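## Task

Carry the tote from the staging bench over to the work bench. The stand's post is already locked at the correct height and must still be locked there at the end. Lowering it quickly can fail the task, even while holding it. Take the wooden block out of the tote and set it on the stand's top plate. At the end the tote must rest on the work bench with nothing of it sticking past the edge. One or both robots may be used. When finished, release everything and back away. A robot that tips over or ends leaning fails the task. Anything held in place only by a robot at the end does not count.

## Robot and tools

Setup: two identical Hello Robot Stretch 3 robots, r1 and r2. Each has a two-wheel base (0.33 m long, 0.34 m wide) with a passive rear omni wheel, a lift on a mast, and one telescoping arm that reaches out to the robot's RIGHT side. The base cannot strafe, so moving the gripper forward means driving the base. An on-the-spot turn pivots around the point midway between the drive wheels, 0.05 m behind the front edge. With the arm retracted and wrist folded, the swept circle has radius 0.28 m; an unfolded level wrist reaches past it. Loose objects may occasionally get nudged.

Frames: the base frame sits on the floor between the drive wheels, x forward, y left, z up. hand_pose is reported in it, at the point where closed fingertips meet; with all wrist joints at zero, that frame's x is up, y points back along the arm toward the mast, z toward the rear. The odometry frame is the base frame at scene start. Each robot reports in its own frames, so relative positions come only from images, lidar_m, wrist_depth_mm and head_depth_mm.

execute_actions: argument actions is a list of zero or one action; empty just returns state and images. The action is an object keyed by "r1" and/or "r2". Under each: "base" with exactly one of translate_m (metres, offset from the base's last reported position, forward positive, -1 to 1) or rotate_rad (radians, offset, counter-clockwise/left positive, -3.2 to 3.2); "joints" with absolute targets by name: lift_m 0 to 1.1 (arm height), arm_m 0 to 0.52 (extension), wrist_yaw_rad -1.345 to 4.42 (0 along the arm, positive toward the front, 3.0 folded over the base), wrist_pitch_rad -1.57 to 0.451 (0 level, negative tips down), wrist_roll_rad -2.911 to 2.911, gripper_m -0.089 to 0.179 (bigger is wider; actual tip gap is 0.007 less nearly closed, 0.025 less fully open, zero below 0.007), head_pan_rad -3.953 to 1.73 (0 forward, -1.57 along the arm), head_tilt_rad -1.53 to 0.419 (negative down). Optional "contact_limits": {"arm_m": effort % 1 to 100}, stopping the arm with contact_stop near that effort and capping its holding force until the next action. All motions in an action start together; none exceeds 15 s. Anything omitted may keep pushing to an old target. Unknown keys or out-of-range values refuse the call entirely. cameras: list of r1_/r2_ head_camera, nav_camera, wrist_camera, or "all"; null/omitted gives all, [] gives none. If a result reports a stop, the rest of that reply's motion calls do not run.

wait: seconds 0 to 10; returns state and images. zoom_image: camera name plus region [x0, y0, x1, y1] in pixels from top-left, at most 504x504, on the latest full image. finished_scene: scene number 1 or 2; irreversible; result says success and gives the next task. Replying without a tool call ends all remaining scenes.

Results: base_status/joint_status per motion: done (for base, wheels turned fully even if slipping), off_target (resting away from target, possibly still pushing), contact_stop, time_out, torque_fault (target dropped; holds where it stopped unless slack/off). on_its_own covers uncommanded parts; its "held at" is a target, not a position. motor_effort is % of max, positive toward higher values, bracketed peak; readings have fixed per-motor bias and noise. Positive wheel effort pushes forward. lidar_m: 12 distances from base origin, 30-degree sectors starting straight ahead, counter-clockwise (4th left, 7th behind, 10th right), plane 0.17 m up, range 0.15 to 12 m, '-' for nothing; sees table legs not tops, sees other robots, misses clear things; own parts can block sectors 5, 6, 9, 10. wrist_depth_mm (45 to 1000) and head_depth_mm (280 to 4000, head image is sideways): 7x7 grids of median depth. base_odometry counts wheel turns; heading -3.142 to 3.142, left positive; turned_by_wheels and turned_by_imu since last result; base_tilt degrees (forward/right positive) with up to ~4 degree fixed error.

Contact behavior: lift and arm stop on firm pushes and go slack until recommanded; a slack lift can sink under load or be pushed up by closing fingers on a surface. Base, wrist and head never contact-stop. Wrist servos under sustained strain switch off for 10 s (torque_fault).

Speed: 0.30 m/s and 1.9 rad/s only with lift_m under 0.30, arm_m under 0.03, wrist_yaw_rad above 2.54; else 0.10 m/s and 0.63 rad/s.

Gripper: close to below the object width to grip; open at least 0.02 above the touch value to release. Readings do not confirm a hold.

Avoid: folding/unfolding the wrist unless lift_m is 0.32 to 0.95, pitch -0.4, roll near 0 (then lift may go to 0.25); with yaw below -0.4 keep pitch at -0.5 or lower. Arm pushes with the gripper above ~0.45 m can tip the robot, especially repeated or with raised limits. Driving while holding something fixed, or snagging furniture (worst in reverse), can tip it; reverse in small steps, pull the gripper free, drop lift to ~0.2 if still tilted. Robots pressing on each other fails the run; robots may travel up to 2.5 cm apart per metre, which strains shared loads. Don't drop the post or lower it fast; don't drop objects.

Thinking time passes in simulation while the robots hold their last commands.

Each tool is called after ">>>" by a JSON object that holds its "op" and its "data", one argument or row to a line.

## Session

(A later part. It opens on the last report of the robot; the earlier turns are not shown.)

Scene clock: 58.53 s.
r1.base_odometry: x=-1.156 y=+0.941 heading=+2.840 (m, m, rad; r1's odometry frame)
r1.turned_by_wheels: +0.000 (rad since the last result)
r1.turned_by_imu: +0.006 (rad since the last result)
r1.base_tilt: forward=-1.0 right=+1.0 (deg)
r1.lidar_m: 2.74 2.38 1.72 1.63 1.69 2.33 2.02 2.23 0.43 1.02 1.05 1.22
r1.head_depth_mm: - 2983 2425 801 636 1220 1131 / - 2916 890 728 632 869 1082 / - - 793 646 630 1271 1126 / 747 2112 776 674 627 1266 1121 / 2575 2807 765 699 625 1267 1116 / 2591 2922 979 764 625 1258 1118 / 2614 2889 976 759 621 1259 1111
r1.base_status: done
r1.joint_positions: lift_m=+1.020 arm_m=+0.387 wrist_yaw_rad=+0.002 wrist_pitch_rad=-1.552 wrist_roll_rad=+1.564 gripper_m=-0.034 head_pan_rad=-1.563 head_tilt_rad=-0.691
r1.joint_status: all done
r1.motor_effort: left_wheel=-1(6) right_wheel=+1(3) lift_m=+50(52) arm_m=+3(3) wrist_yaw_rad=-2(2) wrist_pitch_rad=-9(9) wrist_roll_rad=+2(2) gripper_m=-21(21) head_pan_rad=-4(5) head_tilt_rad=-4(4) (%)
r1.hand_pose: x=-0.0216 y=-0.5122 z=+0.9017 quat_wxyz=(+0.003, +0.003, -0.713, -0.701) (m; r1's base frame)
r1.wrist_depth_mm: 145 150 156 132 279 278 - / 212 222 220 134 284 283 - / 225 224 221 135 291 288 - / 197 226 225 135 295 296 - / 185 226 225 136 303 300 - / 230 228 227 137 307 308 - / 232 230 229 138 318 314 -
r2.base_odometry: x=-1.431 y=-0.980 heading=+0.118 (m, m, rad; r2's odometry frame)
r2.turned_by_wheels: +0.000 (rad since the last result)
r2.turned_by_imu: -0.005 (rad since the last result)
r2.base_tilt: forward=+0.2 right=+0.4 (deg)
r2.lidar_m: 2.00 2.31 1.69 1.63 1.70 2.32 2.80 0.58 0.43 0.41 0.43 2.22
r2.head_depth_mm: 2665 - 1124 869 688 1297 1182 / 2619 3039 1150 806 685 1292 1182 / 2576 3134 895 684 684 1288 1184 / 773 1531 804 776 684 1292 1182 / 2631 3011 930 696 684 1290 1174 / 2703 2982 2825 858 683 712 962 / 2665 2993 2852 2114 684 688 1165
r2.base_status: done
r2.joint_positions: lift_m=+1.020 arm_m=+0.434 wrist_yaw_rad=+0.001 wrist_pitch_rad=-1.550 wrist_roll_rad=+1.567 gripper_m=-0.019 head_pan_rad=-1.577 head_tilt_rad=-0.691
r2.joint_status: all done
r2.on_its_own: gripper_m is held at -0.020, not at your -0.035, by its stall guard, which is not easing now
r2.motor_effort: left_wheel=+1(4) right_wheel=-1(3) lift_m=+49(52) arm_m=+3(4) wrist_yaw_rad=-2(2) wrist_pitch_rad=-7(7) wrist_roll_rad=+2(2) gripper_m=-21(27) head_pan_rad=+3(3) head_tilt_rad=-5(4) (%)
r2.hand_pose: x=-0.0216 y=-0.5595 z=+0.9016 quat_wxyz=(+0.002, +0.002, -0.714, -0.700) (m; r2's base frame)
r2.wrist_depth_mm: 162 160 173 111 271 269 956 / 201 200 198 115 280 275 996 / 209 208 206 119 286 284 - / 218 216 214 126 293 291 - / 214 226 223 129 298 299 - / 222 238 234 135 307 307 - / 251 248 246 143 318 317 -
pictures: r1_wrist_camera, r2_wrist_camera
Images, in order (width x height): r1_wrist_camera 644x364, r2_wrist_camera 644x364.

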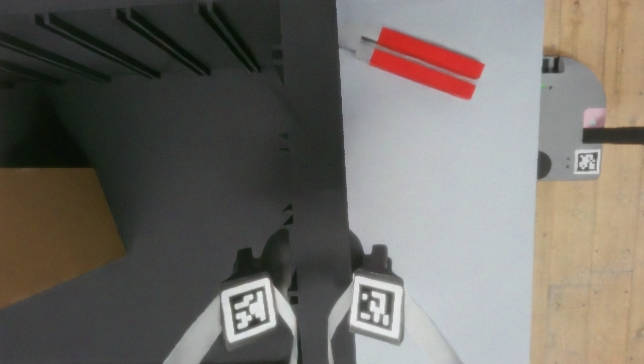

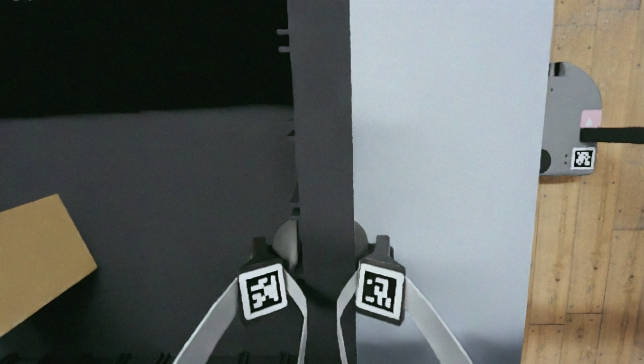

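>>> {"op": "execute_actions", "data": {
  "actions": [
    {"r1":{"base":{"translate_m":-1.0},"joints":{"arm_m":0.396}},"r2":{"base":{"translate_m":1.0}}}
  ],
  "cameras": ["r1_wrist_camera"]
}}

Scene clock: 71.70 s.
r1.base_odometry: x=-0.201 y=+0.644 heading=+2.840 (m, m, rad; r1's odometry frame)
r1.turned_by_wheels: +0.000 (rad since the last result)
r1.turned_by_imu: +0.012 (rad since the last result)
r1.base_tilt: forward=-1.0 right=+1.0 (deg)
r1.lidar_m: 2.19 2.35 1.69 1.65 1.71 2.33 2.45 1.06 1.42 1.44 1.27 0.83
r1.head_depth_mm: - 2950 2437 1901 1544 1297 1119 / - 2920 2205 1785 1537 1305 1127 / - - 797 658 1540 1301 1118 / 757 2792 788 1709 1521 1285 1116 / 2584 2845 761 1719 1526 1282 1121 / 2595 2904 2407 1850 1528 1287 1111 / 2603 2926 2361 1826 1517 1277 1111
r1.base_status: done
r1.joint_positions: lift_m=+1.020 arm_m=+0.396 wrist_yaw_rad=+0.002 wrist_pitch_rad=-1.553 wrist_roll_rad=+1.564 gripper_m=-0.034 head_pan_rad=-1.563 head_tilt_rad=-0.691
r1.joint_status: all done
r1.motor_effort: left_wheel=-1(5) right_wheel=+2(4) lift_m=+50(50) arm_m=+3(3) wrist_yaw_rad=-2(2) wrist_pitch_rad=-8(9) wrist_roll_rad=+2(2) gripper_m=-21(21) head_pan_rad=-4(4) head_tilt_rad=-5(5) (%)
r1.hand_pose: x=-0.0216 y=-0.5208 z=+0.9018 quat_wxyz=(+0.003, +0.003, -0.713, -0.701) (m; r1's base frame)
r1.wrist_depth_mm: 143 151 156 134 - - - / 221 223 222 135 - - - / 226 226 222 135 - - - / 198 226 225 136 - - - / 184 226 226 136 - - - / 230 227 226 137 - - - / 231 229 227 137 - - -
r2.base_odometry: x=-0.438 y=-0.862 heading=+0.118 (m, m, rad; r2's odometry frame)
r2.turned_by_wheels: +0.000 (rad since the last result)
r2.turned_by_imu: -0.010 (rad since the last result)
r2.base_tilt: forward=+0.4 right=+0.3 (deg)
r2.lidar_m: 1.56 2.32 1.69 1.63 1.69 2.30 1.64 0.88 1.31 1.45 1.42 1.04
r2.head_depth_mm: 2653 - 2780 2131 1688 1398 1186 / 2566 3077 2831 1985 1698 1376 1183 / 2627 3123 894 685 1672 1385 1180 / 771 1491 795 800 1678 1389 1179 / 1178 3001 944 694 1667 1379 1174 / 2666 3014 2842 2119 1663 1375 1176 / 2658 3019 2857 2107 1675 1383 1177
r2.base_status: done
r2.joint_positions: lift_m=+1.020 arm_m=+0.434 wrist_yaw_rad=+0.001 wrist_pitch_rad=-1.552 wrist_roll_rad=+1.567 gripper_m=-0.019 head_pan_rad=-1.577 head_tilt_rad=-0.691
r2.joint_status: not commanded
r2.on_its_own: gripper_m is held at -0.020, not at your -0.035, by its stall guard, which is not easing now
r2.motor_effort: left_wheel=+1(5) right_wheel=-2(3) lift_m=+48(49) arm_m=+4(3) wrist_yaw_rad=-1(2) wrist_pitch_rad=-6(7) wrist_roll_rad=+1(1) gripper_m=-21(21) head_pan_rad=+4(3) head_tilt_rad=-4(4) (%)
r2.hand_pose: x=-0.0216 y=-0.5591 z=+0.9016 quat_wxyz=(+0.002, +0.002, -0.713, -0.701) (m; r2's base frame)
r2.wrist_depth_mm: 156 153 175 110 980 992 983 / 201 198 196 115 - - - / 208 208 205 119 - - - / 218 217 214 126 - - - / 213 226 224 130 - - - / 211 238 235 136 - - - / 253 250 247 145 - - -
pictures: r1_wrist_camera
Images, in order (width x height): r1_wrist_camera 644x364.

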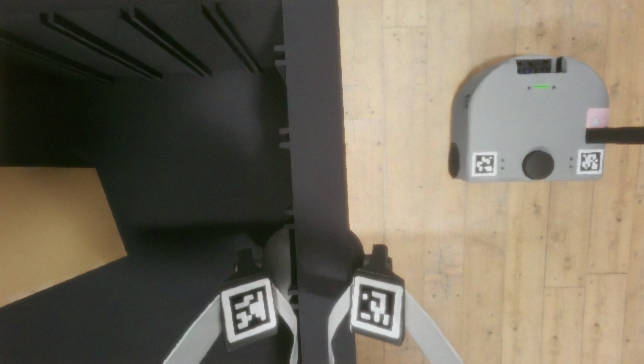

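>>> {"op": "execute_actions", "data": {
  "actions": [
    {"r1":{"base":{"translate_m":-0.7},"joints":{"lift_m":1.05}},"r2":{"base":{"translate_m":0.7},"joints":{"lift_m":1.05}}}
  ],
  "cameras": ["r2_head_camera"]
}}

Scene clock: 85.57 s.
r1.base_odometry: x=+0.467 y=+0.435 heading=+2.839 (m, m, rad; r1's odometry frame)
r1.turned_by_wheels: +0.000 (rad since the last result)
r1.turned_by_imu: +0.009 (rad since the last result)
r1.base_tilt: forward=-1.0 right=+1.0 (deg)
r1.lidar_m: 1.49 2.30 1.71 1.65 1.71 2.35 1.75 1.46 0.48 1.44 3.22 1.49
r1.head_depth_mm: 2646 2935 1008 833 1470 851 1108 / 2496 2890 742 1410 1515 1300 1108 / - 1846 744 1715 1539 1295 1125 / 761 897 748 1698 1515 1301 1125 / 2550 2836 680 1749 1520 1290 1112 / 2612 2952 2380 1843 1527 1289 1121 / 2657 2948 2351 1838 1515 1287 1108
r1.base_status: done
r1.joint_positions: lift_m=+1.050 arm_m=+0.396 wrist_yaw_rad=+0.002 wrist_pitch_rad=-1.559 wrist_roll_rad=+1.564 gripper_m=-0.034 head_pan_rad=-1.563 head_tilt_rad=-0.691
r1.joint_status: all done
r1.motor_effort: left_wheel=-1(7) right_wheel=+2(4) lift_m=+50(52) arm_m=+3(3) wrist_yaw_rad=-2(2) wrist_pitch_rad=-6(9) wrist_roll_rad=+2(1) gripper_m=-20(21) head_pan_rad=-5(5) head_tilt_rad=-3(3) (%)
r1.hand_pose: x=-0.0216 y=-0.5193 z=+0.9319 quat_wxyz=(+0.003, +0.003, -0.711, -0.703) (m; r1's base frame)
r1.wrist_depth_mm: 144 152 155 135 - - - / 221 223 221 135 - - - / 226 224 223 135 - - - / 196 226 224 136 - - - / 184 226 224 136 - - - / 228 228 226 137 - - - / 229 229 228 137 - - -
r2.base_odometry: x=+0.257 y=-0.780 heading=+0.118 (m, m, rad; r2's odometry frame)
r2.turned_by_wheels: +0.000 (rad since the last result)
r2.turned_by_imu: -0.007 (rad since the last result)
r2.base_tilt: forward=+0.3 right=+0.4 (deg)
r2.lidar_m: 1.52 2.35 1.71 1.64 1.70 2.31 1.65 1.53 3.26 1.07 0.47 0.57
r2.head_depth_mm: - 3026 2903 2122 1682 1386 1185 / 2737 3037 2754 1990 1671 1388 1176 / - - 866 666 1683 1384 1177 / 745 - 780 1726 1665 1387 1174 / 2625 3060 865 675 1676 1382 1181 / 2661 2990 2744 1380 1584 1389 1177 / 2644 3013 1161 860 748 1343 910
r2.base_status: done
r2.joint_positions: lift_m=+1.050 arm_m=+0.434 wrist_yaw_rad=+0.001 wrist_pitch_rad=-1.556 wrist_roll_rad=+1.567 gripper_m=-0.019 head_pan_rad=-1.577 head_tilt_rad=-0.691
r2.joint_status: all done
r2.on_its_own: gripper_m is held at -0.020, not at your -0.035, by its stall guard, which is not easing now
r2.motor_effort: left_wheel=+1(5) right_wheel=-1(2) lift_m=+49(49) arm_m=+3(3) wrist_yaw_rad=-1(1) wrist_pitch_rad=-5(6) wrist_roll_rad=+2(1) gripper_m=-20(21) head_pan_rad=+3(3) head_tilt_rad=-4(5) (%)
r2.hand_pose: x=-0.0216 y=-0.5581 z=+0.9317 quat_wxyz=(+0.002, +0.002, -0.712, -0.702) (m; r2's base frame)
r2.wrist_depth_mm: 155 152 175 110 - - 1000 / 199 198 197 114 - - - / 207 206 205 119 - - - / 218 214 214 125 - - - / 215 225 224 130 - - - / 211 237 234 135 - - - / 251 250 249 152 560 - -
pictures: r2_head_camera (sideways: a quarter turn clockwise sets it upright)
Images, in order (width x height): r2_head_camera 896x504.

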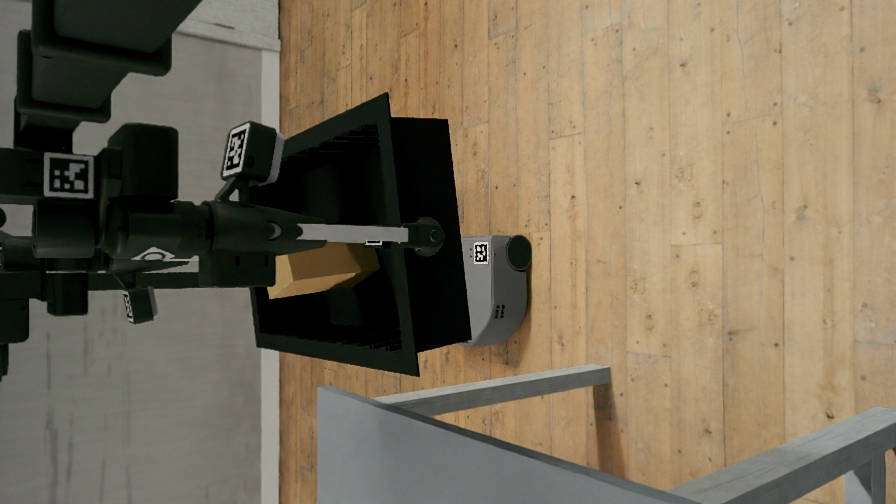

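Same height bench.

>>> {"op": "execute_actions", "data": {
  "actions": [
    {"r1":{"base":{"translate_m":-0.6},"joints":{"lift_m":1.0}},"r2":{"base":{"translate_m":0.6},"joints":{"lift_m":1.0}}}
  ],
  "cameras": []
}}

>>> {"op": "execute_actions", "data": {
  "actions": [
    {"r1":{"joints":{"lift_m":0.962}},"r2":{"joints":{"lift_m":0.962}}}
  ],
  "cameras": []
}}

>>> {"op": "execute_actions", "data": {
  "actions": [
    {"r1":{"joints":{"lift_m":0.944}},"r2":{"joints":{"lift_m":0.944}}}
  ],
  "cameras": []
}}

>>> {"op": "execute_actions", "data": {
  "actions": [
    {"r1":{"joints":{"gripper_m":0.09}},"r2":{"joints":{"gripper_m":0.09}}}
  ],
  "cameras": []
}}

>>> {"op": "execute_actions", "data": {
  "actions": [
    {"r1":{"joints":{"lift_m":1.06}},"r2":{"joints":{"lift_m":1.06}}}
  ],
  "cameras": ["r1_wrist_camera","r2_wrist_camera","r2_head_camera"]
}}

Scene clock: 96.63 s.
r1.base_odometry: x=+1.040 y=+0.257 heading=+2.839 (m, m, rad; r1's odometry frame)
r1.turned_by_wheels: +0.000 (rad since the last result)
r1.turned_by_imu: +0.007 (rad since the last result)
r1.base_tilt: forward=-1.1 right=+0.9 (deg)
r1.lidar_m: 2.07 2.32 1.71 1.65 1.71 2.36 3.66 1.17 1.06 1.02 0.46 2.28
r1.head_depth_mm: 2435 - 1010 781 634 1280 1124 / - 2996 929 712 633 1275 1126 / - - 802 665 631 1271 1127 / 707 1519 821 702 629 1273 1120 / 2624 2881 791 698 627 1288 1113 / 2620 2936 977 761 625 1291 1097 / 2648 2918 2379 761 623 835 1100
r1.base_status: done
r1.joint_positions: lift_m=+1.000 arm_m=+0.396 wrist_yaw_rad=+0.002 wrist_pitch_rad=-1.573 wrist_roll_rad=+1.564 gripper_m=-0.034 head_pan_rad=-1.563 head_tilt_rad=-0.691
r1.joint_status: all done
r1.motor_effort: left_wheel=-2(7) right_wheel=+2(5) lift_m=+40(43) arm_m=+3(3) wrist_yaw_rad=-2(2) wrist_pitch_rad=+2(6) wrist_roll_rad=+2(2) gripper_m=-19(20) head_pan_rad=-5(5) head_tilt_rad=-5(5) (%)
r1.hand_pose: x=-0.0216 y=-0.5157 z=+0.8825 quat_wxyz=(+0.003, +0.003, -0.706, -0.708) (m; r1's base frame)
r1.wrist_depth_mm: 146 152 156 135 263 262 - / 221 223 221 135 269 268 - / 224 223 223 135 275 272 - / 195 223 223 136 279 277 - / 183 224 224 136 285 284 - / 226 225 224 137 290 289 - / 227 226 224 137 297 297 -
r2.base_odometry: x=+0.853 y=-0.709 heading=+0.118 (m, m, rad; r2's odometry frame)
r2.turned_by_wheels: +0.000 (rad since the last result)
r2.turned_by_imu: -0.006 (rad since the last result)
r2.base_tilt: forward=+0.4 right=+0.4 (deg)
r2.lidar_m: 3.66 2.36 1.71 1.64 1.70 2.31 2.11 2.33 0.42 0.40 0.41 0.56
r2.head_depth_mm: 2682 - 2608 867 688 738 949 / 2656 3082 1177 804 685 1294 1179 / 2618 - 929 695 685 612 1180 / 1918 1420 792 779 683 610 1178 / 1073 3022 967 706 682 609 1179 / 2678 2999 1175 862 681 610 1175 / 2668 3008 1168 860 680 608 1174
r2.base_status: done
r2.joint_positions: lift_m=+1.000 arm_m=+0.434 wrist_yaw_rad=+0.001 wrist_pitch_rad=-1.570 wrist_roll_rad=+1.567 gripper_m=-0.019 head_pan_rad=-1.577 head_tilt_rad=-0.691
r2.joint_status: all done
r2.on_its_own: gripper_m is held at -0.020, not at your -0.035, by its stall guard, which is not easing now
r2.motor_effort: left_wheel=+1(4) right_wheel=-1(3) lift_m=+28(41) arm_m=+3(3) wrist_yaw_rad=-2(1) wrist_pitch_rad=-1(5) wrist_roll_rad=+1(1) gripper_m=-19(20) head_pan_rad=+3(3) head_tilt_rad=-5(4) (%)
r2.hand_pose: x=-0.0216 y=-0.5545 z=+0.8827 quat_wxyz=(+0.002, +0.002, -0.707, -0.707) (m; r2's base frame)
r2.wrist_depth_mm: 153 152 176 109 257 254 960 / 196 196 197 114 260 261 989 / 205 204 204 118 269 266 - / 213 213 214 125 273 272 - / 214 224 223 130 282 280 - / 211 236 234 136 287 291 - / 249 248 247 144 299 301 -
pictures: none
No camera images: the call's "cameras" was empty. Leave "cameras" out to get every camera's image.

Scene clock: 97.80 s.
r1.base_odometry: x=+1.040 y=+0.257 heading=+2.839 (m, m, rad; r1's odometry frame)
r1.turned_by_wheels: +0.000 (rad since the last result)
r1.turned_by_imu: +0.000 (rad since the last result)
r1.base_tilt: forward=-1.1 right=+1.0 (deg)
r1.lidar_m: 2.07 2.32 1.71 1.65 1.72 2.36 3.67 1.17 1.06 1.03 0.46 2.28
r1.head_depth_mm: 2569 - 929 778 637 1275 1128 / 2549 - 982 725 633 1261 1128 / 2484 - 870 705 630 1275 1119 / 712 1537 877 688 627 1264 1122 / 2600 2902 896 698 625 1296 1116 / 2649 2915 979 761 623 1286 1096 / 2635 2937 2372 760 623 836 1085
r1.base_status: not commanded
r1.joint_positions: lift_m=+0.962 arm_m=+0.396 wrist_yaw_rad=+0.002 wrist_pitch_rad=-1.574 wrist_roll_rad=+1.564 gripper_m=-0.034 head_pan_rad=-1.563 head_tilt_rad=-0.691
r1.joint_status: all done
r1.motor_effort: left_wheel=-1(2) right_wheel=+2(2) lift_m=+41(41) arm_m=+3(3) wrist_yaw_rad=-2(1) wrist_pitch_rad=+1(2) wrist_roll_rad=+2(2) gripper_m=-19(19) head_pan_rad=-4(5) head_tilt_rad=-4(5) (%)
r1.hand_pose: x=-0.0216 y=-0.5157 z=+0.8446 quat_wxyz=(+0.003, +0.003, -0.706, -0.708) (m; r1's base frame)
r1.wrist_depth_mm: 146 152 156 135 226 226 987 / 220 222 222 136 231 231 987 / 224 224 222 136 235 236 237 / 195 225 223 136 239 240 - / 183 225 224 136 244 245 - / 226 225 225 137 250 250 - / 226 226 226 137 256 255 -
r2.base_odometry: x=+0.853 y=-0.709 heading=+0.118 (m, m, rad; r2's odometry frame)
r2.turned_by_wheels: +0.000 (rad since the last result)
r2.turned_by_imu: +0.000 (rad since the last result)
r2.base_tilt: forward=+0.4 right=+0.5 (deg)
r2.lidar_m: 3.65 2.37 1.72 1.65 1.70 2.31 2.12 2.33 0.41 0.40 0.41 0.56
r2.head_depth_mm: 2734 2997 - 837 688 735 952 / 2688 - 1129 835 686 1291 1189 / 2672 - 967 804 687 612 1179 / 2597 876 - 829 685 613 1172 / 1236 2921 1064 771 684 611 1174 / 2649 3020 1178 861 681 611 1182 / 2662 2943 1170 859 680 609 1174
r2.base_status: not commanded
r2.joint_positions: lift_m=+0.962 arm_m=+0.434 wrist_yaw_rad=+0.001 wrist_pitch_rad=-1.570 wrist_roll_rad=+1.567 gripper_m=-0.019 head_pan_rad=-1.577 head_tilt_rad=-0.691
r2.joint_status: all done
r2.on_its_own: gripper_m is held at -0.020, not at your -0.035, by its stall guard, which is not easing now
r2.motor_effort: left_wheel=+1(1) right_wheel=-1(1) lift_m=+28(29) arm_m=+3(3) wrist_yaw_rad=-2(2) wrist_pitch_rad=-1(0) wrist_roll_rad=+2(1) gripper_m=-19(20) head_pan_rad=+3(3) head_tilt_rad=-4(5) (%)
r2.hand_pose: x=-0.0216 y=-0.5545 z=+0.8447 quat_wxyz=(+0.002, +0.002, -0.707, -0.707) (m; r2's base frame)
r2.wrist_depth_mm: 153 153 175 109 220 217 220 / 197 196 195 114 226 223 226 / 203 204 204 119 232 231 230 / 214 214 212 126 236 235 1000 / 213 223 224 130 242 240 - / 211 235 234 136 247 247 - / 249 248 248 145 256 255 -
pictures: none
No camera images: the call's "cameras" was empty. Leave "cameras" out to get every camera's image.

Scene clock: 98.70 s.
r1.base_odometry: x=+1.040 y=+0.257 heading=+2.839 (m, m, rad; r1's odometry frame)
r1.turned_by_wheels: +0.000 (rad since the last result)
r1.turned_by_imu: +0.000 (rad since the last result)
r1.base_tilt: forward=-1.1 right=+0.9 (deg)
r1.lidar_m: 2.07 2.32 1.71 1.65 1.72 2.36 3.66 1.17 1.06 1.03 0.46 2.28
r1.head_depth_mm: 2540 2824 - 776 634 1272 1130 / 2541 - 981 728 634 1270 1126 / 2506 - 898 703 630 1269 1127 / 732 1566 920 703 631 1265 1114 / 2634 2889 929 699 625 1287 1113 / 2662 2908 982 761 623 1283 1096 / 2634 2935 2404 761 622 836 1092
r1.base_status: not commanded
r1.joint_positions: lift_m=+0.944 arm_m=+0.396 wrist_yaw_rad=+0.002 wrist_pitch_rad=-1.574 wrist_roll_rad=+1.565 gripper_m=-0.034 head_pan_rad=-1.563 head_tilt_rad=-0.691
r1.joint_status: all done
r1.motor_effort: left_wheel=-1(2) right_wheel=+2(2) lift_m=+40(41) arm_m=+3(3) wrist_yaw_rad=-2(2) wrist_pitch_rad=+2(2) wrist_roll_rad=+1(2) gripper_m=-19(19) head_pan_rad=-5(4) head_tilt_rad=-4(5) (%)
r1.hand_pose: x=-0.0216 y=-0.5156 z=+0.8266 quat_wxyz=(+0.003, +0.002, -0.706, -0.708) (m; r1's base frame)
r1.wrist_depth_mm: 151 158 165 124 209 209 209 / 211 210 211 126 213 213 215 / 215 215 214 129 217 218 217 / 189 219 219 132 222 221 603 / 182 222 224 134 226 226 - / 229 228 227 137 231 230 - / 233 233 234 141 236 235 -
r2.base_odometry: x=+0.853 y=-0.709 heading=+0.118 (m, m, rad; r2's odometry frame)
r2.turned_by_wheels: +0.000 (rad since the last result)
r2.turned_by_imu: +0.000 (rad since the last result)
r2.base_tilt: forward=+0.2 right=+0.4 (deg)
r2.lidar_m: 3.66 2.36 1.71 1.64 1.70 2.31 2.12 2.33 0.42 0.40 0.41 0.56
r2.head_depth_mm: 2647 3072 - - 667 736 949 / 2699 2880 1122 835 687 1297 1183 / 2646 2825 - 828 687 614 1176 / 2642 876 - 826 685 612 1179 / 1207 2988 1061 779 684 610 1173 / 2693 2957 1171 861 683 610 1173 / 2656 2988 1176 861 679 608 1171
r2.base_status: not commanded
r2.joint_positions: lift_m=+0.944 arm_m=+0.434 wrist_yaw_rad=+0.001 wrist_pitch_rad=-1.571 wrist_roll_rad=+1.567 gripper_m=-0.019 head_pan_rad=-1.577 head_tilt_rad=-0.691
r2.joint_status: all done
r2.on_its_own: gripper_m is held at -0.020, not at your -0.035, by its stall guard, which is not easing now
r2.motor_effort: left_wheel=+1(1) right_wheel=-1(1) lift_m=+27(26) arm_m=+3(3) wrist_yaw_rad=-1(1) wrist_pitch_rad=-1(0) wrist_roll_rad=+1(2) gripper_m=-19(19) head_pan_rad=+3(3) head_tilt_rad=-6(5) (%)
r2.hand_pose: x=-0.0216 y=-0.5544 z=+0.8267 quat_wxyz=(+0.002, +0.002, -0.707, -0.707) (m; r2's base frame)
r2.wrist_depth_mm: 141 145 154 120 203 201 203 / 208 208 206 123 208 207 205 / 213 212 212 126 214 211 212 / 219 216 217 129 217 216 218 / 220 224 222 132 223 223 225 / 208 231 228 135 230 230 231 / 238 236 236 140 238 236 -
pictures: none
No camera images: the call's "cameras" was empty. Leave "cameras" out to get every camera's image.

Scene clock: 100.43 s.
r1.base_odometry: x=+1.040 y=+0.257 heading=+2.839 (m, m, rad; r1's odometry frame)
r1.turned_by_wheels: +0.000 (rad since the last result)
r1.turned_by_imu: +0.000 (rad since the last result)
r1.base_tilt: forward=-1.1 right=+0.9 (deg)
r1.lidar_m: 2.07 2.32 1.71 1.65 1.71 2.36 3.68 1.17 1.06 1.02 0.46 2.28
r1.head_depth_mm: 2606 2761 - 779 633 1274 1133 / 2529 - 986 726 633 1273 1131 / 2503 - 887 704 631 1264 1129 / 732 1565 920 701 629 1262 1117 / 2585 2903 925 699 626 1293 1118 / 2598 2955 983 761 624 1293 1092 / 2655 2972 2379 762 623 838 1093
r1.base_status: not commanded
r1.joint_positions: lift_m=+0.944 arm_m=+0.396 wrist_yaw_rad=+0.002 wrist_pitch_rad=-1.568 wrist_roll_rad=+1.565 gripper_m=+0.090 head_pan_rad=-1.563 head_tilt_rad=-0.691
r1.joint_status: all done
r1.motor_effort: left_wheel=-1(2) right_wheel=+2(2) lift_m=+41(40) arm_m=+3(3) wrist_yaw_rad=-2(2) wrist_pitch_rad=-1(2) wrist_roll_rad=+1(1) gripper_m=+0(82) head_pan_rad=-5(4) head_tilt_rad=-5(3) (%)
r1.hand_pose: x=-0.0216 y=-0.5171 z=+0.8264 quat_wxyz=(+0.003, +0.002, -0.708, -0.706) (m; r1's base frame)
r1.wrist_depth_mm: 155 158 164 125 209 208 208 / 212 212 212 127 213 211 213 / 215 216 215 130 217 216 216 / 188 220 220 133 221 221 222 / 179 223 225 135 225 225 - / 230 230 229 137 230 229 - / 235 234 234 141 235 235 -
r2.base_odometry: x=+0.853 y=-0.709 heading=+0.118 (m, m, rad; r2's odometry frame)
r2.turned_by_wheels: +0.000 (rad since the last result)
r2.turned_by_imu: +0.000 (rad since the last result)
r2.base_tilt: forward=+0.3 right=+0.4 (deg)
r2.lidar_m: 3.67 2.36 1.71 1.64 1.70 2.31 2.12 2.33 0.41 0.40 0.41 0.56
r2.head_depth_mm: 2700 3028 - - 668 738 952 / 2704 2962 1122 838 687 1297 1178 / 2698 2886 - 828 685 612 1182 / 2633 875 - 829 684 612 1175 / 1209 2920 1059 777 681 609 1176 / 2674 2989 1166 857 683 610 1173 / 2659 2969 1172 858 680 608 1178
r2.base_status: not commanded
r2.joint_positions: lift_m=+0.944 arm_m=+0.434 wrist_yaw_rad=+0.001 wrist_pitch_rad=-1.567 wrist_roll_rad=+1.567 gripper_m=+0.090 head_pan_rad=-1.577 head_tilt_rad=-0.691
r2.joint_status: all done
r2.motor_effort: left_wheel=+1(1) right_wheel=-1(1) lift_m=+27(27) arm_m=+3(3) wrist_yaw_rad=-1(2) wrist_pitch_rad=-1(2) wrist_roll_rad=+1(2) gripper_m=+0(80) head_pan_rad=+3(3) head_tilt_rad=-4(4) (%)
r2.hand_pose: x=-0.0216 y=-0.5552 z=+0.8267 quat_wxyz=(+0.002, +0.002, -0.708, -0.706) (m; r2's base frame)
r2.wrist_depth_mm: 141 146 154 120 203 201 201 / 209 207 206 123 208 206 205 / 214 214 213 126 212 210 211 / 220 219 217 131 218 217 219 / 218 224 224 134 222 223 223 / 207 230 229 136 229 229 230 / 240 239 238 141 238 235 -
pictures: none
No camera images: the call's "cameras" was empty. Leave "cameras" out to get every camera's image.

Scene clock: 102.33 s.
r1.base_odometry: x=+1.040 y=+0.257 heading=+2.839 (m, m, rad; r1's odometry frame)
r1.turned_by_wheels: +0.000 (rad since the last result)
r1.turned_by_imu: +0.000 (rad since the last result)
r1.base_tilt: forward=-1.1 right=+1.0 (deg)
r1.lidar_m: 2.07 2.32 1.71 1.65 1.72 2.36 3.67 1.17 1.06 1.03 0.46 2.28
r1.head_depth_mm: 2614 2889 1006 782 632 1282 1133 / 2662 2877 1006 728 632 1271 1129 / - 2892 922 702 630 1262 1126 / 771 2856 945 699 628 1268 1120 / 2580 2926 926 698 627 1287 1124 / 2629 2940 980 761 624 1291 1096 / 2650 3016 2363 762 620 838 1090
r1.base_status: not commanded
r1.joint_positions: lift_m=+1.060 arm_m=+0.396 wrist_yaw_rad=+0.002 wrist_pitch_rad=-1.567 wrist_roll_rad=+1.565 gripper_m=+0.090 head_pan_rad=-1.563 head_tilt_rad=-0.691
r1.joint_status: all done
r1.motor_effort: left_wheel=-2(1) right_wheel=+2(2) lift_m=+46(46) arm_m=+3(3) wrist_yaw_rad=-2(2) wrist_pitch_rad=-2(1) wrist_roll_rad=+1(1) gripper_m=+1(1) head_pan_rad=-5(5) head_tilt_rad=-4(5) (%)
r1.hand_pose: x=-0.0216 y=-0.5172 z=+0.9422 quat_wxyz=(+0.003, +0.002, -0.708, -0.706) (m; r1's base frame)
r1.wrist_depth_mm: 322 321 318 317 320 323 - / 269 281 294 270 327 325 - / 333 332 332 330 334 333 - / 217 258 340 337 339 340 - / 221 290 344 343 344 - - / 354 353 351 349 355 - - / 339 337 317 290 361 - -
r2.base_odometry: x=+0.853 y=-0.709 heading=+0.118 (m, m, rad; r2's odometry frame)
r2.turned_by_wheels: +0.000 (rad since the last result)
r2.turned_by_imu: +0.000 (rad since the last result)
r2.base_tilt: forward=+0.3 right=+0.5 (deg)
r2.lidar_m: 3.67 2.36 1.71 1.64 1.70 2.31 2.11 2.33 0.42 0.40 0.41 0.56
r2.head_depth_mm: - 3040 2918 868 687 737 951 / 2776 3006 1179 836 688 1291 1184 / - 3001 1048 832 683 610 1176 / 736 - 980 830 685 612 1180 / 2610 2972 1067 774 684 610 1181 / 2678 2978 1167 861 685 611 1174 / 2641 2924 1170 862 680 609 1177
r2.base_status: not commanded
r2.joint_positions: lift_m=+1.060 arm_m=+0.434 wrist_yaw_rad=+0.001 wrist_pitch_rad=-1.567 wrist_roll_rad=+1.567 gripper_m=+0.090 head_pan_rad=-1.577 head_tilt_rad=-0.691
r2.joint_status: all done
r2.motor_effort: left_wheel=+1(1) right_wheel=-1(1) lift_m=+46(48) arm_m=+3(3) wrist_yaw_rad=-1(2) wrist_pitch_rad=-2(2) wrist_roll_rad=+1(1) gripper_m=+0(0) head_pan_rad=+4(3) head_tilt_rad=-4(5) (%)
r2.hand_pose: x=-0.0216 y=-0.5552 z=+0.9420 quat_wxyz=(+0.002, +0.002, -0.708, -0.706) (m; r2's base frame)
r2.wrist_depth_mm: 317 311 312 308 310 311 - / 241 261 288 273 320 316 - / 333 327 327 323 327 327 - / 341 338 335 333 336 334 - / 224 293 346 341 346 349 - / 227 354 349 337 353 - - / 305 296 280 271 361 367 -
pictures: r1_wrist_camera, r2_head_camera (sideways: a quarter turn clockwise sets it upright), r2_wrist_camera
Images, in order (width x height): r1_wrist_camera 644x364, r2_head_camera 896x504, r2_wrist_camera 644x364.

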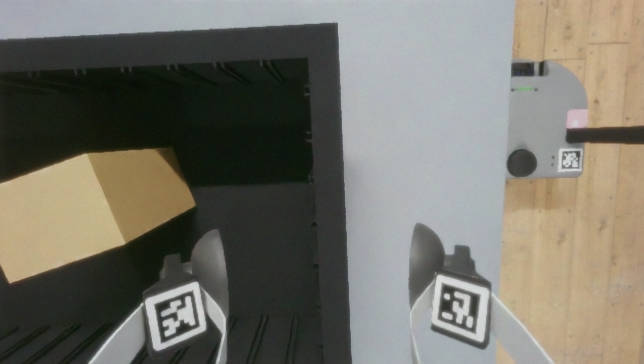

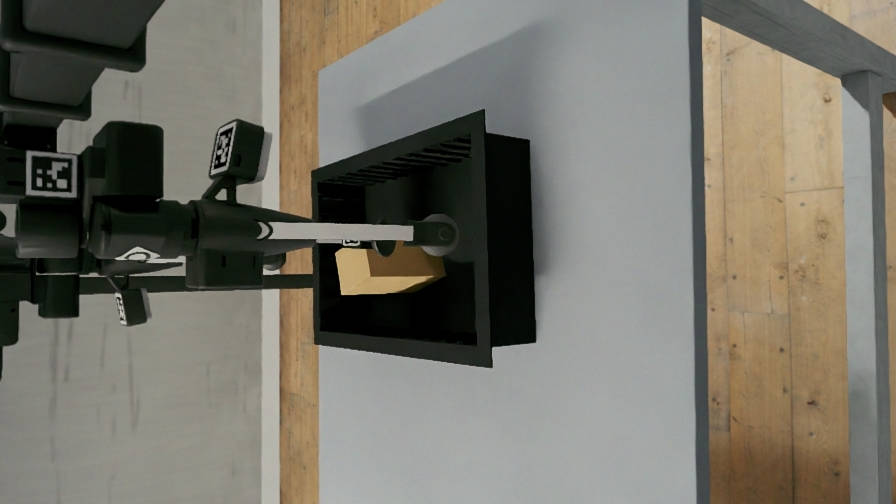

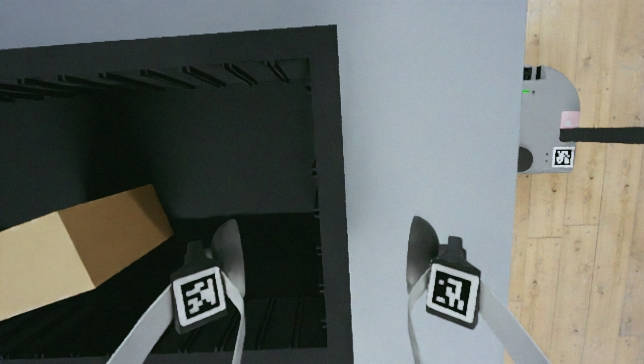

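>>> {"op": "execute_actions", "data": {
  "actions": [
    {"r1":{"base":{"translate_m":-0.085},"joints":{"lift_m":1.0,"arm_m":0.335,"wrist_pitch_rad":-0.45,"wrist_roll_rad":0,"wrist_yaw_rad":0.35,"gripper_m":0.12}},"r2":{"base":{"translate_m":0.2},"joints":{"arm_m":0.2}}}
  ],
  "cameras": []
}}

>>> {"op": "execute_actions", "data": {
  "actions": [
    {"r1":{"joints":{"lift_m":0.92}},"r2":{"base":{"translate_m":0.1},"joints":{"arm_m":0.1}}}
  ],
  "cameras": ["r1_wrist_camera","r1_head_camera"]
}}

Scene clock: 109.23 s.
r1.base_odometry: x=+1.121 y=+0.232 heading=+2.839 (m, m, rad; r1's odometry frame)
r1.turned_by_wheels: +0.000 (rad since the last result)
r1.turned_by_imu: +0.002 (rad since the last result)
r1.base_tilt: forward=-1.1 right=+1.0 (deg)
r1.lidar_m: 2.16 2.33 1.71 1.65 1.72 2.36 3.57 1.09 1.06 1.02 0.52 0.54
r1.head_depth_mm: 2489 2931 1006 779 635 1276 1132 / 2476 2917 1005 779 634 1279 1128 / 1262 - 953 740 630 1273 1126 / 2539 2867 931 701 628 1278 1123 / 2648 2871 936 700 629 1296 1115 / 2587 2953 907 695 625 1296 1111 / 2669 2991 976 759 623 1287 1072
r1.base_status: done
r1.joint_positions: lift_m=+1.000 arm_m=+0.335 wrist_yaw_rad=+0.347 wrist_pitch_rad=-0.469 wrist_roll_rad=+0.007 gripper_m=+0.120 head_pan_rad=-1.563 head_tilt_rad=-0.691
r1.joint_status: all done
r1.motor_effort: left_wheel=-2(8) right_wheel=+2(2) lift_m=+36(38) arm_m=-4(4) wrist_yaw_rad=+4(5) wrist_pitch_rad=+9(9) wrist_roll_rad=-2(3) gripper_m=+0(79) head_pan_rad=-5(5) head_tilt_rad=-5(5) (%)
r1.hand_pose: x=+0.0525 y=-0.6850 z=+1.0015 quat_wxyz=(+0.704, +0.281, -0.651, -0.044) (m; r1's base frame)
r1.wrist_depth_mm: - - - - - - - / - - - - - - - / - - - - - - - / - - 680 673 - - - / - - 516 457 424 541 537 / - 485 398 455 444 469 454 / 416 300 379 264 395 309 391
r2.base_odometry: x=+1.051 y=-0.685 heading=+0.118 (m, m, rad; r2's odometry frame)
r2.turned_by_wheels: +0.000 (rad since the last result)
r2.turned_by_imu: -0.002 (rad since the last result)
r2.base_tilt: forward=+0.4 right=+0.6 (deg)
r2.lidar_m: 3.48 2.37 1.72 1.65 1.70 2.31 2.31 0.57 0.41 0.40 0.41 0.55
r2.head_depth_mm: - 2988 1138 829 686 614 1183 / - - 1003 833 689 613 1180 / 984 - - 792 686 612 1180 / 1214 2944 - 818 683 1284 1185 / 2653 2979 1165 866 683 611 1180 / 2672 2953 1164 860 684 609 1170 / 2652 2951 2879 861 681 608 1176
r2.base_status: done
r2.joint_positions: lift_m=+1.060 arm_m=+0.200 wrist_yaw_rad=+0.001 wrist_pitch_rad=-1.567 wrist_roll_rad=+1.567 gripper_m=+0.090 head_pan_rad=-1.577 head_tilt_rad=-0.691
r2.joint_status: all done
r2.motor_effort: left_wheel=+1(4) right_wheel=-1(3) lift_m=+46(46) arm_m=-5(6) wrist_yaw_rad=-1(1) wrist_pitch_rad=-1(1) wrist_roll_rad=+1(1) gripper_m=+0(0) head_pan_rad=+3(3) head_tilt_rad=-5(4) (%)
r2.hand_pose: x=-0.0216 y=-0.3218 z=+0.9420 quat_wxyz=(+0.002, +0.002, -0.708, -0.706) (m; r2's base frame)
r2.wrist_depth_mm: 279 315 316 - - - - / 278 326 323 - - - - / 334 333 332 - - - - / 344 342 339 - - - - / 353 349 348 - - - - / 362 359 361 - - - - / 373 367 371 - - - -
pictures: none
No camera images: the call's "cameras" was empty. Leave "cameras" out to get every camera's image.

Scene clock: 111.20 s.
r1.base_odometry: x=+1.121 y=+0.232 heading=+2.839 (m, m, rad; r1's odometry frame)
r1.turned_by_wheels: +0.000 (rad since the last result)
r1.turned_by_imu: +0.000 (rad since the last result)
r1.base_tilt: forward=-1.1 right=+1.0 (deg)
r1.lidar_m: 2.16 2.32 1.71 1.65 1.72 2.36 3.58 1.09 1.06 1.02 0.52 0.54
r1.head_depth_mm: 2602 2847 - - 619 1271 1137 / 1237 2762 922 776 631 1278 1128 / 2537 2831 920 740 630 1266 1116 / 2593 2870 760 702 628 1268 1122 / 2633 2915 932 700 629 1288 1117 / 2611 2927 905 697 624 1289 1120 / 2618 2922 977 761 624 1290 1069
r1.base_status: not commanded
r1.joint_positions: lift_m=+0.920 arm_m=+0.335 wrist_yaw_rad=+0.347 wrist_pitch_rad=-0.468 wrist_roll_rad=+0.007 gripper_m=+0.120 head_pan_rad=-1.563 head_tilt_rad=-0.691
r1.joint_status: all done
r1.motor_effort: left_wheel=-1(2) right_wheel=+2(2) lift_m=+36(35) arm_m=-4(4) wrist_yaw_rad=+3(4) wrist_pitch_rad=+9(9) wrist_roll_rad=-2(3) gripper_m=+1(0) head_pan_rad=-5(4) head_tilt_rad=-4(5) (%)
r1.hand_pose: x=+0.0525 y=-0.6851 z=+0.9217 quat_wxyz=(+0.704, +0.280, -0.651, -0.044) (m; r1's base frame)
r1.wrist_depth_mm: - - - - - - - / - - - - - - - / - - - - - - - / - - 415 405 379 513 508 / - 436 353 419 400 388 416 / 371 373 346 205 354 353 352 / 322 283 311 177 307 231 307
r2.base_odometry: x=+1.151 y=-0.674 heading=+0.118 (m, m, rad; r2's odometry frame)
r2.turned_by_wheels: +0.000 (rad since the last result)
r2.turned_by_imu: -0.001 (rad since the last result)
r2.base_tilt: forward=+0.4 right=+0.5 (deg)
r2.lidar_m: 2.28 2.37 1.72 1.65 1.71 2.32 2.42 0.57 0.41 0.39 0.41 0.55
r2.head_depth_mm: - - - - 649 612 1185 / 2660 - - - 665 611 1175 / 1279 - - - - 613 1111 / 2558 3034 1181 - 648 951 1174 / 2655 2972 1166 899 663 612 1180 / 2641 2951 2873 863 683 609 1188 / 2643 2930 2930 863 681 610 1181
r2.base_status: done
r2.joint_positions: lift_m=+1.060 arm_m=+0.100 wrist_yaw_rad=+0.001 wrist_pitch_rad=-1.567 wrist_roll_rad=+1.567 gripper_m=+0.090 head_pan_rad=-1.577 head_tilt_rad=-0.691
r2.joint_status: all done
r2.motor_effort: left_wheel=+1(4) right_wheel=-1(5) lift_m=+46(46) arm_m=-5(7) wrist_yaw_rad=-1(1) wrist_pitch_rad=-2(1) wrist_roll_rad=+2(2) gripper_m=+0(0) head_pan_rad=+3(3) head_tilt_rad=-4(5) (%)
r2.hand_pose: x=-0.0216 y=-0.2218 z=+0.9420 quat_wxyz=(+0.002, +0.002, -0.708, -0.706) (m; r2's base frame)
r2.wrist_depth_mm: 318 316 - - - - - / 328 324 - - - - - / 335 332 946 - - - - / 342 343 - - - - - / 352 350 979 - - - - / 366 362 - - - - - / 371 371 - - - - -
pictures: r1_head_camera (sideways: a quarter turn clockwise sets it upright), r1_wrist_camera
Images, in order (width x height): r1_head_camera 896x504, r1_wrist_camera 644x364.

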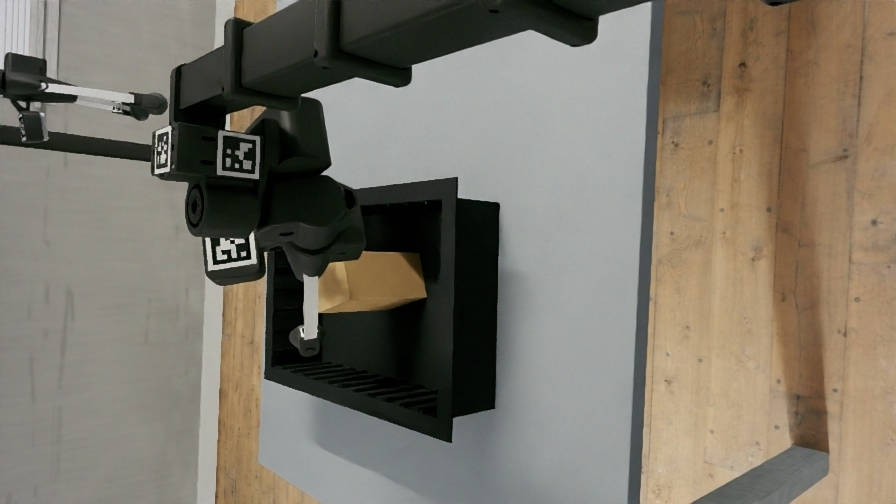

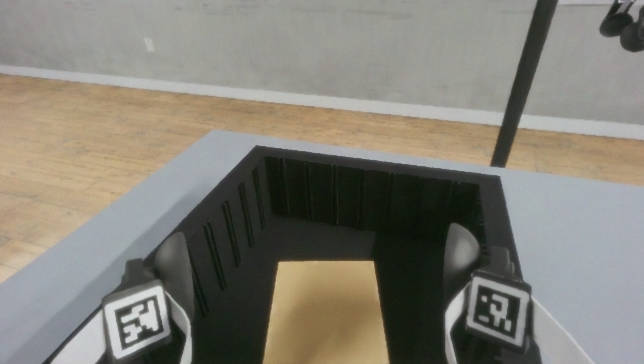

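>>> {"op": "execute_actions", "data": {
  "actions": [
    {"r1":{"base":{"translate_m":-0.004},"joints":{"lift_m":0.848,"gripper_m":0.1}},"r2":{"base":{"translate_m":0.1},"joints":{"head_pan_rad":-0.4,"head_tilt_rad":-0.35}}}
  ],
  "cameras": ["r1_wrist_camera"]
}}

>>> {"op": "execute_actions", "data": {
  "actions": [
    {"r1":{"joints":{"gripper_m":0.02}}}
  ],
  "cameras": ["r1_wrist_camera"]
}}

>>> {"op": "execute_actions", "data": {
  "actions": [
    {"r1":{"joints":{"lift_m":0.97}},"r2":{"base":{"translate_m":0.1}}}
  ],
  "cameras": ["r1_wrist_camera","r2_head_camera"]
}}

Scene clock: 118.70 s.
r1.base_odometry: x=+1.125 y=+0.230 heading=+2.839 (m, m, rad; r1's odometry frame)
r1.turned_by_wheels: +0.000 (rad since the last result)
r1.turned_by_imu: +0.001 (rad since the last result)
r1.base_tilt: forward=-1.1 right=+1.0 (deg)
r1.lidar_m: 2.17 2.33 1.71 1.65 1.72 2.37 3.58 1.09 1.06 1.03 0.52 0.54
r1.head_depth_mm: 1088 2917 1030 - - - 1133 / 2534 2878 - 760 632 1273 1126 / 2598 2896 - 727 632 1271 1126 / 2569 2893 2738 691 628 1266 1119 / 2633 2931 932 700 627 1293 1118 / 2596 2933 932 700 625 1288 1115 / 2619 2942 978 758 623 1277 1072
r1.base_status: done
r1.joint_positions: lift_m=+0.848 arm_m=+0.335 wrist_yaw_rad=+0.347 wrist_pitch_rad=-0.468 wrist_roll_rad=+0.007 gripper_m=+0.100 head_pan_rad=-1.563 head_tilt_rad=-0.691
r1.joint_status: all done
r1.motor_effort: left_wheel=-2(7) right_wheel=+2(4) lift_m=+36(36) arm_m=-3(4) wrist_yaw_rad=+3(4) wrist_pitch_rad=+9(9) wrist_roll_rad=-2(2) gripper_m=+0(69) head_pan_rad=-5(4) head_tilt_rad=-4(4) (%)
r1.hand_pose: x=+0.0525 y=-0.6851 z=+0.8498 quat_wxyz=(+0.704, +0.280, -0.651, -0.044) (m; r1's base frame)
r1.wrist_depth_mm: - - - - - - - / - - - - - - - / - - 349 369 339 321 - / - 252 312 166 360 245 377 / 198 238 148 135 310 197 310 / 190 225 119 119 122 164 254 / 192 - 140 132 222 183 140
r2.base_odometry: x=+1.250 y=-0.662 heading=+0.118 (m, m, rad; r2's odometry frame)
r2.turned_by_wheels: +0.000 (rad since the last result)
r2.turned_by_imu: -0.001 (rad since the last result)
r2.base_tilt: forward=+0.4 right=+0.4 (deg)
r2.lidar_m: 2.18 2.37 1.72 1.65 1.70 2.30 2.51 0.57 0.41 0.39 0.41 0.55
r2.head_depth_mm: 3733 3878 - - 1073 772 603 / 3487 3681 - - 2601 770 665 / 3301 3512 3754 3864 2564 833 1370 / 3142 3369 3498 3781 2558 1775 1404 / 2962 3205 3388 3602 2526 1846 1449 / 2855 3030 3242 3395 2554 1831 1440 / 2779 2908 3056 3234 2548 1854 1438
r2.base_status: done
r2.joint_positions: lift_m=+1.060 arm_m=+0.100 wrist_yaw_rad=+0.001 wrist_pitch_rad=-1.567 wrist_roll_rad=+1.567 gripper_m=+0.090 head_pan_rad=-0.407 head_tilt_rad=-0.359
r2.joint_status: all done
r2.motor_effort: left_wheel=+1(5) right_wheel=-1(1) lift_m=+46(46) arm_m=-5(5) wrist_yaw_rad=-1(1) wrist_pitch_rad=-1(1) wrist_roll_rad=+2(2) gripper_m=+0(0) head_pan_rad=+3(39) head_tilt_rad=+3(27) (%)
r2.hand_pose: x=-0.0216 y=-0.2218 z=+0.9420 quat_wxyz=(+0.002, +0.002, -0.708, -0.706) (m; r2's base frame)
r2.wrist_depth_mm: 316 316 - - - - - / 326 325 - - - - - / 335 334 921 - - - - / 343 343 - - - - - / 353 353 956 - - - - / 368 362 - - - - - / 371 371 - - - - -
pictures: r1_wrist_camera
Images, in order (width x height): r1_wrist_camera 644x364.

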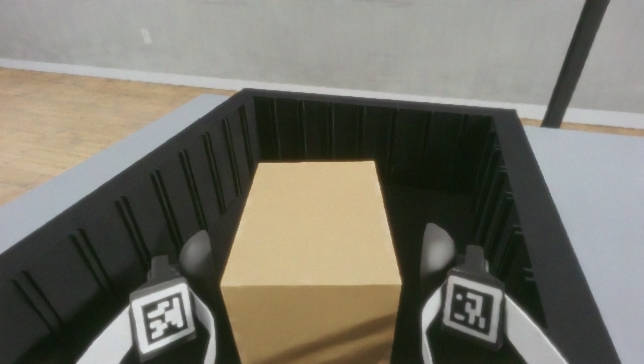

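Scene clock: 120.00 s.
r1.base_odometry: x=+1.125 y=+0.230 heading=+2.839 (m, m, rad; r1's odometry frame)
r1.turned_by_wheels: +0.000 (rad since the last result)
r1.turned_by_imu: +0.000 (rad since the last result)
r1.base_tilt: forward=-1.1 right=+1.0 (deg)
r1.lidar_m: 2.17 2.32 1.71 1.65 1.72 2.36 3.58 1.09 1.06 1.02 0.52 0.54
r1.head_depth_mm: 1095 2895 1030 - - - 1140 / 2549 2888 - 765 635 1284 1132 / 2587 2887 - 727 627 1266 1120 / 2608 2930 2735 691 628 1268 1121 / 2603 2926 941 698 625 1293 1127 / 2614 2946 925 698 624 1284 1114 / 2665 2883 978 761 623 1278 1073
r1.base_status: not commanded
r1.joint_positions: lift_m=+0.848 arm_m=+0.335 wrist_yaw_rad=+0.349 wrist_pitch_rad=-0.468 wrist_roll_rad=+0.007 gripper_m=+0.021 head_pan_rad=-1.563 head_tilt_rad=-0.691
r1.joint_status: all done
r1.motor_effort: left_wheel=-1(1) right_wheel=+2(2) lift_m=+36(36) arm_m=-3(3) wrist_yaw_rad=+1(3) wrist_pitch_rad=+8(9) wrist_roll_rad=-3(3) gripper_m=-18(92) head_pan_rad=-5(5) head_tilt_rad=-3(4) (%)
r1.hand_pose: x=+0.0530 y=-0.6849 z=+0.8498 quat_wxyz=(+0.704, +0.281, -0.651, -0.043) (m; r1's base frame)
r1.wrist_depth_mm: - - - - - - - / - - - - - - - / - - 345 369 341 323 - / - 250 308 166 357 245 379 / 198 235 297 136 301 215 310 / 189 239 122 122 121 195 248 / 193 227 181 136 217 156 138
r2.base_odometry: x=+1.250 y=-0.662 heading=+0.118 (m, m, rad; r2's odometry frame)
r2.turned_by_wheels: +0.000 (rad since the last result)
r2.turned_by_imu: +0.000 (rad since the last result)
r2.base_tilt: forward=+0.3 right=+0.4 (deg)
r2.lidar_m: 2.18 2.37 1.72 1.65 1.71 2.32 2.51 0.57 0.41 0.39 0.41 0.55
r2.head_depth_mm: 3613 3884 - - 1071 773 604 / 3488 3655 3915 - 2580 771 664 / 3279 3510 3786 3883 2536 835 1367 / 3176 3293 3611 3790 2556 1768 1413 / 2986 3134 3400 3557 2540 1840 1440 / 2885 3054 3231 3424 2528 1840 1455 / 2760 2877 3079 3201 2538 1830 1447
r2.base_status: not commanded
r2.joint_positions: lift_m=+1.060 arm_m=+0.100 wrist_yaw_rad=+0.001 wrist_pitch_rad=-1.567 wrist_roll_rad=+1.567 gripper_m=+0.090 head_pan_rad=-0.407 head_tilt_rad=-0.359
r2.joint_status: not commanded
r2.motor_effort: left_wheel=+1(1) right_wheel=-1(1) lift_m=+46(46) arm_m=-5(6) wrist_yaw_rad=-2(1) wrist_pitch_rad=-1(1) wrist_roll_rad=+2(1) gripper_m=+1(1) head_pan_rad=+4(3) head_tilt_rad=+4(4) (%)
r2.hand_pose: x=-0.0216 y=-0.2218 z=+0.9420 quat_wxyz=(+0.002, +0.002, -0.708, -0.706) (m; r2's base frame)
r2.wrist_depth_mm: 317 316 - - - - - / 323 323 - - - - - / 335 331 948 - - - - / 346 338 - - - - - / 351 352 994 - - - - / 361 361 - - - - - / 376 374 - - - - -
pictures: r1_wrist_camera
Images, in order (width x height): r1_wrist_camera 644x364.

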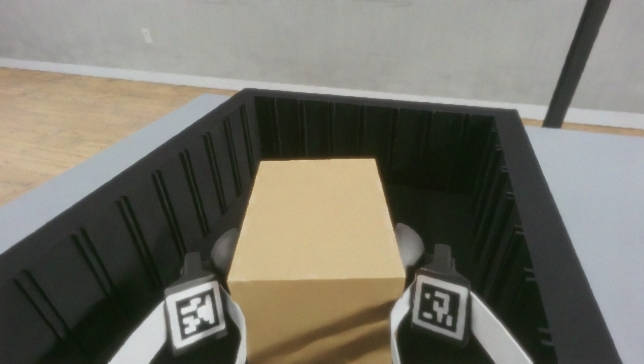

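Scene clock: 121.97 s.
r1.base_odometry: x=+1.125 y=+0.230 heading=+2.839 (m, m, rad; r1's odometry frame)
r1.turned_by_wheels: +0.000 (rad since the last result)
r1.turned_by_imu: +0.000 (rad since the last result)
r1.base_tilt: forward=-1.1 right=+1.0 (deg)
r1.lidar_m: 2.16 2.33 1.71 1.65 1.72 2.36 3.59 1.09 1.06 1.03 0.52 0.54
r1.head_depth_mm: 2455 - 946 778 636 1279 1131 / 2523 - 1003 773 633 1277 1125 / 2513 - 952 727 629 1277 1122 / 2641 2826 878 702 627 1265 1117 / 2623 2918 906 700 627 1282 1120 / 2604 2955 930 697 624 1282 1113 / 2669 2950 973 759 623 1282 1076
r1.base_status: not commanded
r1.joint_positions: lift_m=+0.970 arm_m=+0.335 wrist_yaw_rad=+0.349 wrist_pitch_rad=-0.490 wrist_roll_rad=+0.007 gripper_m=+0.021 head_pan_rad=-1.563 head_tilt_rad=-0.691
r1.joint_status: all done
r1.motor_effort: left_wheel=-2(2) right_wheel=+2(2) lift_m=+49(50) arm_m=-3(3) wrist_yaw_rad=+1(1) wrist_pitch_rad=+19(20) wrist_roll_rad=-3(2) gripper_m=-17(17) head_pan_rad=-5(5) head_tilt_rad=-4(5) (%)
r1.hand_pose: x=+0.0519 y=-0.6821 z=+0.9667 quat_wxyz=(+0.703, +0.288, -0.648, -0.051) (m; r1's base frame)
r1.wrist_depth_mm: - - - - - - - / - - - - - - - / - - - - - - - / - - 575 184 582 - - / - 493 348 140 396 459 472 / 436 418 122 122 122 391 404 / 365 351 137 132 325 353 353
r2.base_odometry: x=+1.349 y=-0.650 heading=+0.119 (m, m, rad; r2's odometry frame)
r2.turned_by_wheels: +0.000 (rad since the last result)
r2.turned_by_imu: -0.001 (rad since the last result)
r2.base_tilt: forward=+0.2 right=+0.5 (deg)
r2.lidar_m: 3.17 2.37 1.72 1.65 1.71 2.32 2.61 0.56 0.41 0.39 0.40 0.55
r2.head_depth_mm: 3507 3741 - - 2592 776 604 / 3388 3601 3839 3967 2553 771 665 / 3172 3448 3688 3802 2578 822 887 / 3050 3181 3453 3656 2534 1859 1449 / 2897 3046 3297 3452 2415 1843 1453 / 2795 2946 3142 3332 2571 1849 1446 / 2671 2858 2958 3175 2536 1815 1449
r2.base_status: done
r2.joint_positions: lift_m=+1.060 arm_m=+0.100 wrist_yaw_rad=+0.001 wrist_pitch_rad=-1.567 wrist_roll_rad=+1.567 gripper_m=+0.090 head_pan_rad=-0.407 head_tilt_rad=-0.359
r2.joint_status: not commanded
r2.motor_effort: left_wheel=+1(5) right_wheel=-1(2) lift_m=+45(46) arm_m=-5(6) wrist_yaw_rad=-2(1) wrist_pitch_rad=-2(1) wrist_roll_rad=+1(1) gripper_m=+0(0) head_pan_rad=+4(3) head_tilt_rad=+5(3) (%)
r2.hand_pose: x=-0.0216 y=-0.2218 z=+0.9420 quat_wxyz=(+0.002, +0.002, -0.708, -0.706) (m; r2's base frame)
r2.wrist_depth_mm: 317 316 - - - - - / 327 326 945 - - - - / 335 332 930 - - - - / 346 341 - - - - - / 351 353 964 - - - - / 365 360 - - - - - / 371 368 985 - - - -
pictures: r1_wrist_camera, r2_head_camera (sideways: a quarter turn clockwise sets it upright)
Images, in order (width x height): r1_wrist_camera 644x364, r2_head_camera 896x504.

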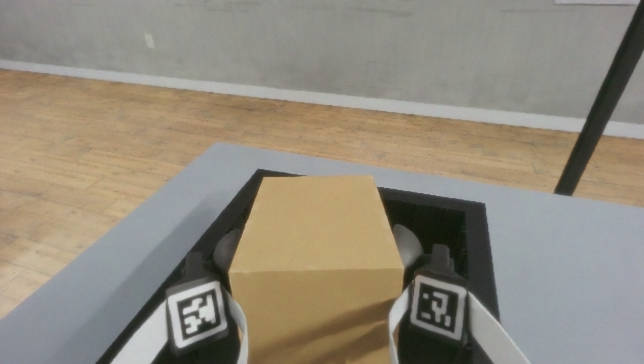

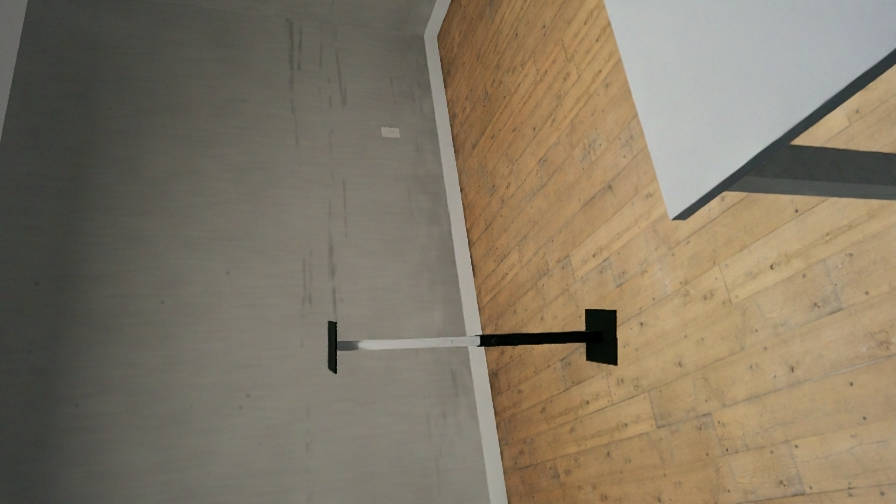

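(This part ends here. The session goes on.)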